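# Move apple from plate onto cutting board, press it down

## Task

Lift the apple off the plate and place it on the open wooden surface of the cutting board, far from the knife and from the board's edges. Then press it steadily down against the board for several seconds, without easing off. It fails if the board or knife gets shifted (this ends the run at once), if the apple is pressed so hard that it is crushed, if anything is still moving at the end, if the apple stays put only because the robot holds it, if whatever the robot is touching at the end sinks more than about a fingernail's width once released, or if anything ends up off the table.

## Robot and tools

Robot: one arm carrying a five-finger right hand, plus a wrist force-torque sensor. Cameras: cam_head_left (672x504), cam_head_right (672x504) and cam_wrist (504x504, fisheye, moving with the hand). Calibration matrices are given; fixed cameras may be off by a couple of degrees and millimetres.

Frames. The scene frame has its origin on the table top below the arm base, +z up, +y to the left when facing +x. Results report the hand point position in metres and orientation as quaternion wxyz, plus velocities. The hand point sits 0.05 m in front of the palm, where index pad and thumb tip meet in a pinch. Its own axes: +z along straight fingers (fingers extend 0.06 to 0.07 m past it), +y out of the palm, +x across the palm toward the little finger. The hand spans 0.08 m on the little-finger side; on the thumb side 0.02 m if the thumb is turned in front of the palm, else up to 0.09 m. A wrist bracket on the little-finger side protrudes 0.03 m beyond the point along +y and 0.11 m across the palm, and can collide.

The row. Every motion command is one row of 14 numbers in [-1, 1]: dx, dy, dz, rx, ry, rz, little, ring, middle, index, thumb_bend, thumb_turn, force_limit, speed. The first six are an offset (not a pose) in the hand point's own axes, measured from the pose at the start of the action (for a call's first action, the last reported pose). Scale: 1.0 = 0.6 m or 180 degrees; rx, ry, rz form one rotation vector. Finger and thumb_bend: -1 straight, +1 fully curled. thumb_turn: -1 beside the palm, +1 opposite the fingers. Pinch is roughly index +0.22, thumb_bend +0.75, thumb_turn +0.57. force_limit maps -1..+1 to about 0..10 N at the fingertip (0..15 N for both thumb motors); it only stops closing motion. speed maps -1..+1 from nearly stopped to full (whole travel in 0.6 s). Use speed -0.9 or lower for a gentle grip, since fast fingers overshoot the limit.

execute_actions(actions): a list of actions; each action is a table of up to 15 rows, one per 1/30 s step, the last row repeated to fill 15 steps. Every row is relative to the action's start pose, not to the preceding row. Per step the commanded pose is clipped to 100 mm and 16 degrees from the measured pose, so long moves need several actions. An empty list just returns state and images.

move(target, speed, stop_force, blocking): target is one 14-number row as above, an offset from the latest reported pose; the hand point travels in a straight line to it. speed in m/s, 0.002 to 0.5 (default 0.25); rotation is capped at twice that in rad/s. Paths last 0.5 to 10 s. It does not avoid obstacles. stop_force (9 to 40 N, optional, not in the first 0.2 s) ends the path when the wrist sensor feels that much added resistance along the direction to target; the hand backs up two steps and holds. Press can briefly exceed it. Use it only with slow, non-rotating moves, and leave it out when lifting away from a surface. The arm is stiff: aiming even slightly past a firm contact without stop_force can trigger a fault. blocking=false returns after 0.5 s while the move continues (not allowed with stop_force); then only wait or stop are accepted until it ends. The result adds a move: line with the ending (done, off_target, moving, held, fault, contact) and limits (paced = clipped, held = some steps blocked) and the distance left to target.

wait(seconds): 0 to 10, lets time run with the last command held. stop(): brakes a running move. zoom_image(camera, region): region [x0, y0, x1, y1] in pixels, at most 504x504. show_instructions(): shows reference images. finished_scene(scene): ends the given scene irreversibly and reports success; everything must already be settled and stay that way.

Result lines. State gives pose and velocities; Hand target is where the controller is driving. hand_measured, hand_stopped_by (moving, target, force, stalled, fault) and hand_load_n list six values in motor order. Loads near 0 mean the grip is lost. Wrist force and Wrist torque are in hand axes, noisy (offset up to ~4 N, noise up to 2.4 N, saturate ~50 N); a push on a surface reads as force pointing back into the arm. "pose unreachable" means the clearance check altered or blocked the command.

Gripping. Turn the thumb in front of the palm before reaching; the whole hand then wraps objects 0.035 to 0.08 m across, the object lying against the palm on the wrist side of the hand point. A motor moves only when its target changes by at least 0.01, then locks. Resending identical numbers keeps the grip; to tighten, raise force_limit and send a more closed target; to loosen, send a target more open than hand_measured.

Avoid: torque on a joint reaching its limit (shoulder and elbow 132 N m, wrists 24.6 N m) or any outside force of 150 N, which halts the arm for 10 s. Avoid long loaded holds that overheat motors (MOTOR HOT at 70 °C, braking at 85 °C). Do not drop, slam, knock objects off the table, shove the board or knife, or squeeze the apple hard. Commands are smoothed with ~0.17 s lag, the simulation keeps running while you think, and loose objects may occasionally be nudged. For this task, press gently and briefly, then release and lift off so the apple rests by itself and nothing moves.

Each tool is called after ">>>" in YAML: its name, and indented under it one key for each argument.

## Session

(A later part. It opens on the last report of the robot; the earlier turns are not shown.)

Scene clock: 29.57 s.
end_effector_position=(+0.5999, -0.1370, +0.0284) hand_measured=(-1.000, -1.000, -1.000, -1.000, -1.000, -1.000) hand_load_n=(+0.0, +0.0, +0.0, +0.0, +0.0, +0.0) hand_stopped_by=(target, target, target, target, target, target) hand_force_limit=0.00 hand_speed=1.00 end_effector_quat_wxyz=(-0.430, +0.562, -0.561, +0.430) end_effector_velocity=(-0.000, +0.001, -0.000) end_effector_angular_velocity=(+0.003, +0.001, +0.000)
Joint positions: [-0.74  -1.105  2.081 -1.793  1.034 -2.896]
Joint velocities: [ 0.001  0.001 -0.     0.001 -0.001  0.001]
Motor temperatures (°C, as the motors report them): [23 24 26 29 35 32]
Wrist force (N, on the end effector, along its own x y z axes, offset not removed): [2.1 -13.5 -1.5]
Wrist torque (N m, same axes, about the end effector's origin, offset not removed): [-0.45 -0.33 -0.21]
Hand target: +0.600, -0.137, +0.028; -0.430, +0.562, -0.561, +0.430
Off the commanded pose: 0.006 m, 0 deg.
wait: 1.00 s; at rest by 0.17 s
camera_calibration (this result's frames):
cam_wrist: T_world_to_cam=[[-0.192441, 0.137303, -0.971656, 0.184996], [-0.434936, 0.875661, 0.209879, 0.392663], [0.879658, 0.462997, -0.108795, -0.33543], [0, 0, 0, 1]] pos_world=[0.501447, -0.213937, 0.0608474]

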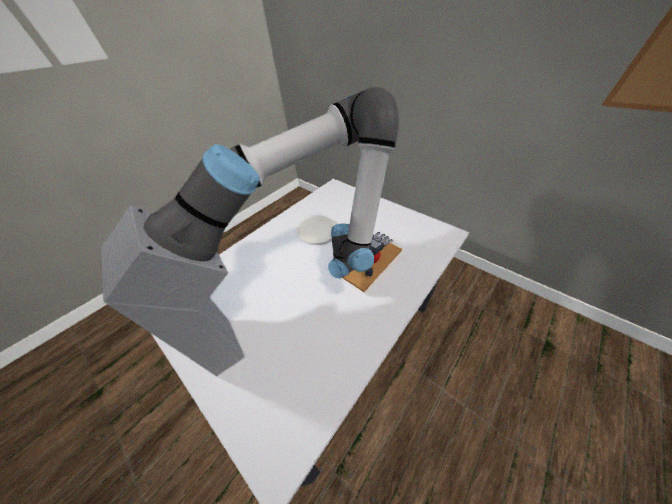

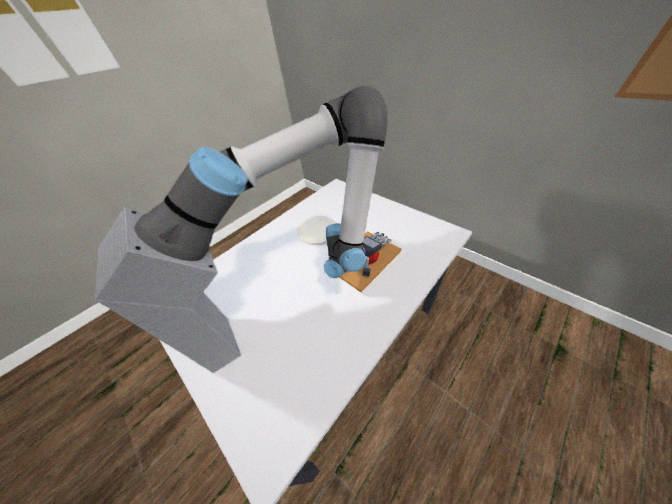

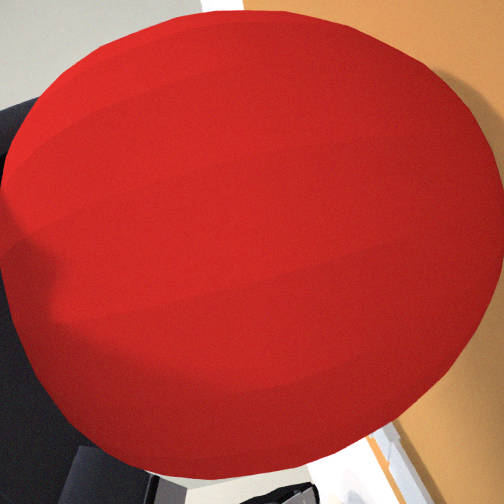

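The press is about 15 N now. I'll nudge it up to the ~22 N that worked in scene 1.

>>> execute_actions:
  actions:
    - [[0,0.0004,0.00011,0,0,0,-1,-1,-1,-1,-1,-1,0,1]]

>>> wait:
  seconds: 3

Scene clock: 30.40 s.
end_effector_position=(+0.5999, -0.1371, +0.0282) hand_measured=(-1.000, -1.000, -1.000, -1.000, -1.000, -1.000) hand_load_n=(+0.0, +0.0, +0.0, +0.0, +0.0, +0.0) hand_stopped_by=(target, target, target, target, target, target) hand_force_limit=0.00 hand_speed=1.00 end_effector_quat_wxyz=(-0.430, +0.562, -0.561, +0.430) end_effector_velocity=(-0.001, +0.000, -0.000) end_effector_angular_velocity=(-0.001, +0.002, -0.000)
Joint positions: [-0.74  -1.105  2.08  -1.793  1.034 -2.896]
Joint velocities: [ 0.     0.001  0.001  0.     0.    -0.002]
Motor temperatures (°C, as the motors report them): [23 24 26 29 35 32]
Wrist force (N, on the end effector, along its own x y z axes, offset not removed): [1.0 -17.5 -2.1]
Wrist torque (N m, same axes, about the end effector's origin, offset not removed): [-0.29 -0.12 -0.42]
Hand target: +0.600, -0.137, +0.028; -0.430, +0.562, -0.561, +0.430
Off the commanded pose: 0.000 m, 0 deg.
camera_calibration (this result's frames):
cam_wrist: T_world_to_cam=[[-0.192461, 0.13723, -0.971662, 0.184783], [-0.434954, 0.875664, 0.209825, 0.392791], [0.879644, 0.463012, -0.108842, -0.335396], [0, 0, 0, 1]] pos_world=[0.501439, -0.214018, 0.0606241]

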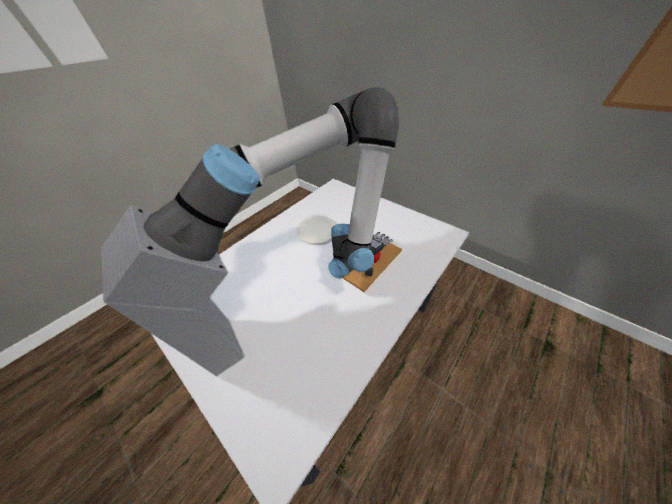

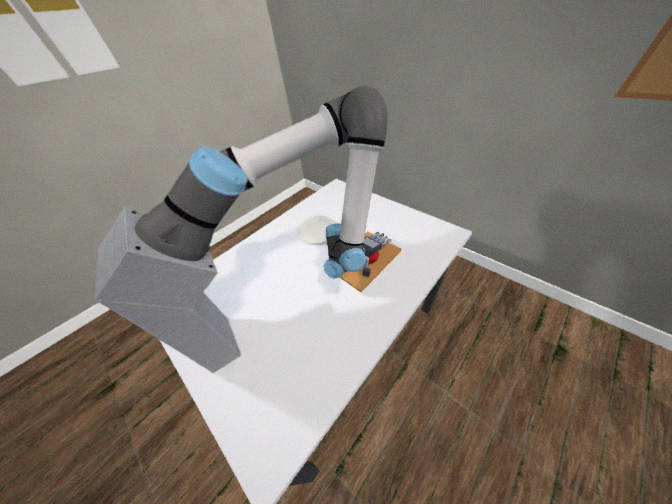

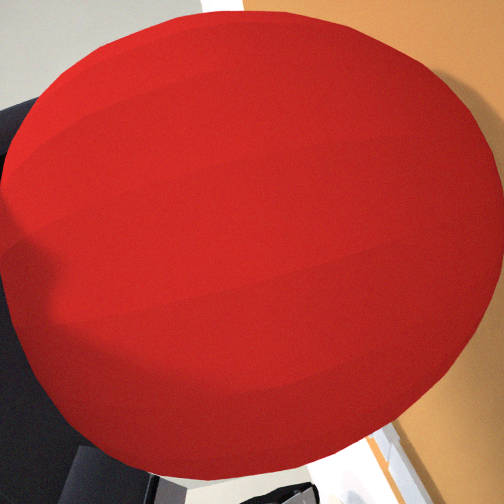

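Scene clock: 33.40 s.
end_effector_position=(+0.5999, -0.1370, +0.0281) hand_measured=(-1.000, -1.000, -1.000, -1.000, -1.000, -1.000) hand_load_n=(+0.0, +0.0, +0.0, +0.0, +0.0, +0.0) hand_stopped_by=(target, target, target, target, target, target) hand_force_limit=0.00 hand_speed=1.00 end_effector_quat_wxyz=(-0.430, +0.562, -0.561, +0.430) end_effector_velocity=(+0.001, +0.000, +0.000) end_effector_angular_velocity=(-0.001, -0.001, +0.001)
Joint positions: [-0.74  -1.105  2.08  -1.793  1.034 -2.896]
Joint velocities: [ 0.001 -0.    -0.002  0.001  0.    -0.001]
Motor temperatures (°C, as the motors report them): [23 24 26 29 35 32]
Wrist force (N, on the end effector, along its own x y z axes, offset not removed): [-0.2 -19.5 1.0]
Wrist torque (N m, same axes, about the end effector's origin, offset not removed): [-0.85 -0.11 -0.46]
Hand target: +0.600, -0.137, +0.028; -0.430, +0.562, -0.561, +0.430
Off the commanded pose: 0.000 m, 0 deg.
wait: 3.00 s; at rest by 0.17 s
camera_calibration (this result's frames):
cam_wrist: T_world_to_cam=[[-0.19243, 0.137297, -0.971658, 0.18475], [-0.434942, 0.87566, 0.209869, 0.392722], [0.879657, 0.463001, -0.108787, -0.335458], [0, 0, 0, 1]] pos_world=[0.501451, -0.213939, 0.0606]

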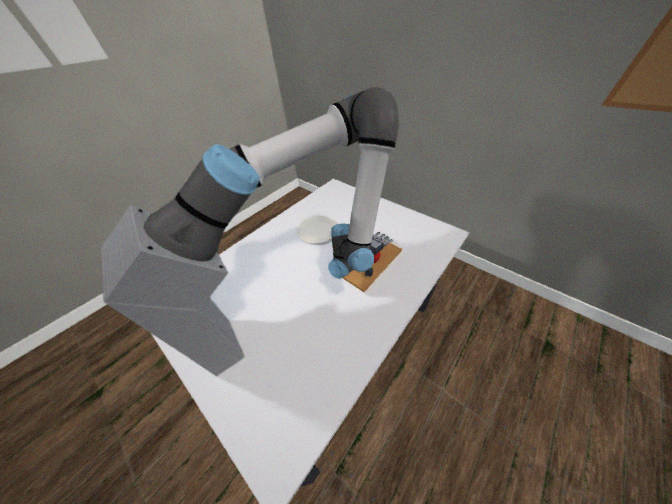

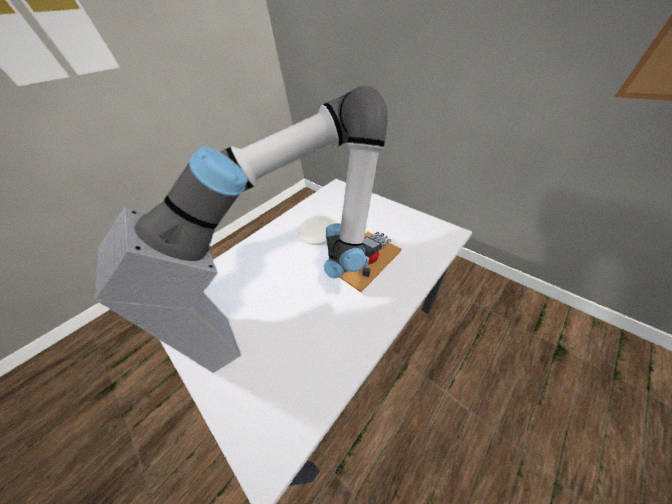

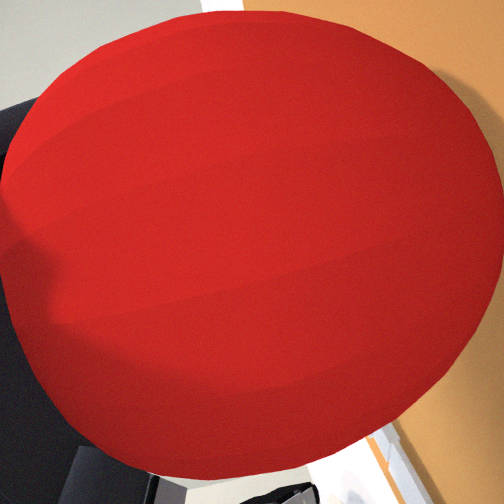

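>>> wait:
  seconds: 8

Scene clock: 41.57 s.
end_effector_position=(+0.5999, -0.1370, +0.0281) hand_measured=(-1.000, -1.000, -1.000, -1.000, -1.000, -1.000) hand_load_n=(+0.0, +0.0, +0.0, +0.0, +0.0, +0.0) hand_stopped_by=(target, target, target, target, target, target) hand_force_limit=0.00 hand_speed=1.00 end_effector_quat_wxyz=(-0.430, +0.562, -0.561, +0.430) end_effector_velocity=(-0.000, +0.000, -0.000) end_effector_angular_velocity=(+0.002, +0.001, -0.001)
Joint positions: [-0.74  -1.105  2.08  -1.793  1.034 -2.896]
Joint velocities: [ 0.001  0.001 -0.     0.001  0.001  0.001]
Motor temperatures (°C, as the motors report them): [23 24 26 29 35 32]
Wrist force (N, on the end effector, along its own x y z axes, offset not removed): [-2.9 -19.0 1.0]
Wrist torque (N m, same axes, about the end effector's origin, offset not removed): [-0.59 0.22 -0.60]
Hand target: +0.600, -0.137, +0.028; -0.430, +0.562, -0.561, +0.430
Off the commanded pose: 0.000 m, 0 deg.
wait: 8.00 s; at rest from the start
camera_calibration (this result's frames):
cam_wrist: T_world_to_cam=[[-0.19244, 0.137303, -0.971656, 0.184754], [-0.434936, 0.875661, 0.209879, 0.392717], [0.879658, 0.462997, -0.108794, -0.335457], [0, 0, 0, 1]] pos_world=[0.501448, -0.213938, 0.0605985]

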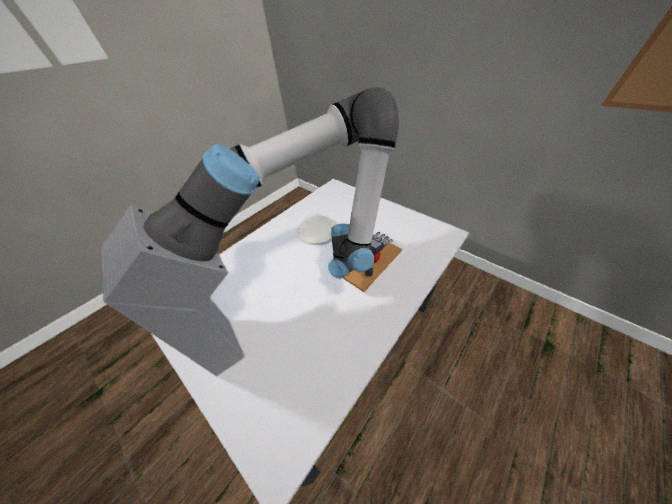

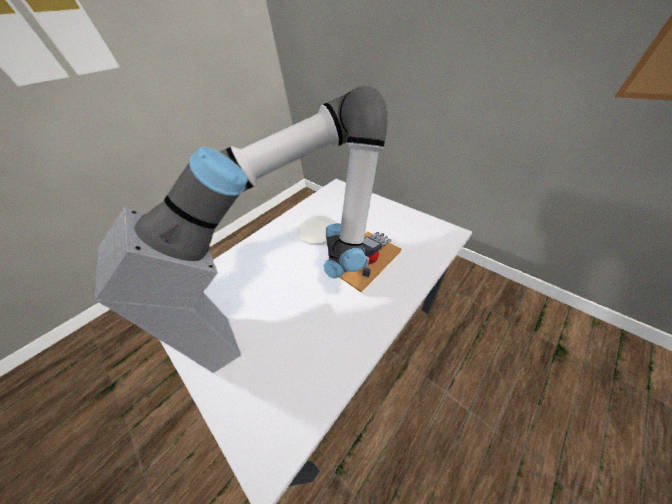

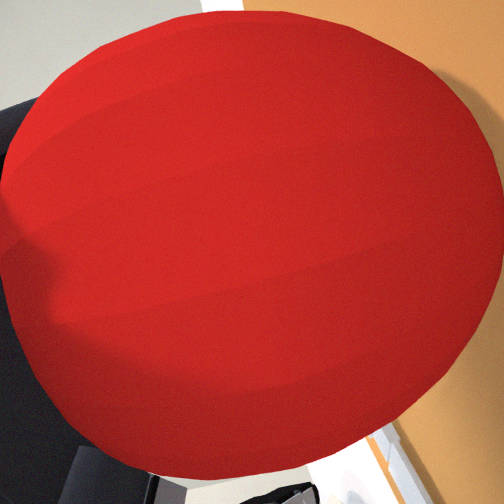

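>>> wait:
  seconds: 1

Scene clock: 42.93 s.
end_effector_position=(+0.5999, -0.1370, +0.0281) hand_measured=(-1.000, -1.000, -1.000, -1.000, -1.000, -1.000) hand_load_n=(+0.0, +0.0, +0.0, +0.0, +0.0, +0.0) hand_stopped_by=(target, target, target, target, target, target) hand_force_limit=0.00 hand_speed=1.00 end_effector_quat_wxyz=(-0.430, +0.562, -0.561, +0.430) end_effector_velocity=(-0.000, +0.000, -0.000) end_effector_angular_velocity=(+0.002, +0.000, -0.001)
Joint positions: [-0.74  -1.105  2.08  -1.793  1.034 -2.896]
Joint velocities: [ 0.     0.    -0.     0.     0.     0.001]
Motor temperatures (°C, as the motors report them): [23 24 26 29 35 32]
Wrist force (N, on the end effector, along its own x y z axes, offset not removed): [1.8 -22.9 3.5]
Wrist torque (N m, same axes, about the end effector's origin, offset not removed): [-1.41 -0.44 -0.74]
Hand target: +0.600, -0.137, +0.028; -0.430, +0.562, -0.561, +0.430
Off the commanded pose: 0.000 m, 0 deg.
wait: 1.00 s; at rest from the start
camera_calibration (this result's frames):
cam_wrist: T_world_to_cam=[[-0.19244, 0.137303, -0.971656, 0.184754], [-0.434936, 0.875661, 0.209879, 0.392717], [0.879658, 0.462997, -0.108795, -0.335457], [0, 0, 0, 1]] pos_world=[0.501448, -0.213938, 0.0605985]

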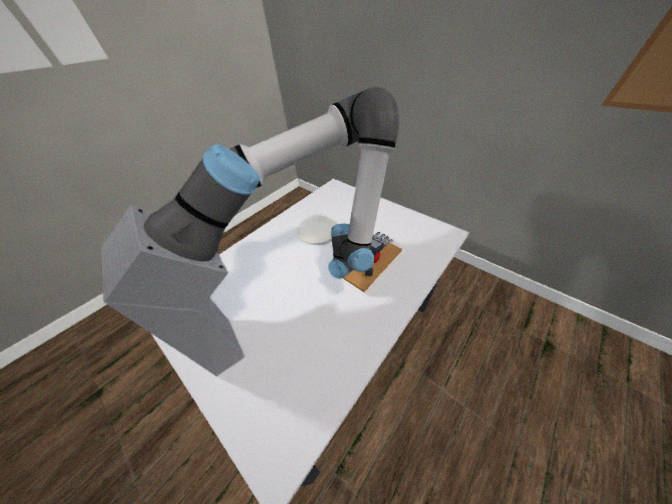

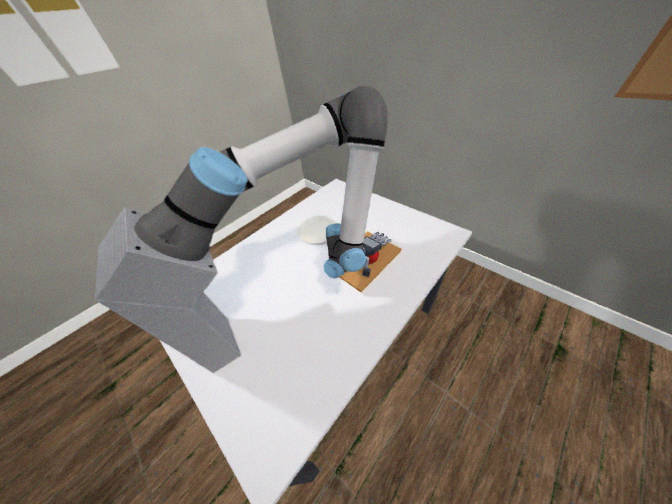

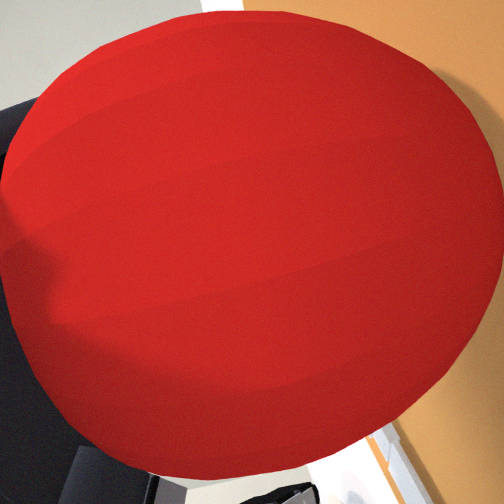

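>>> finished_scene:
  scene: 2

The scene is finished: the task was done.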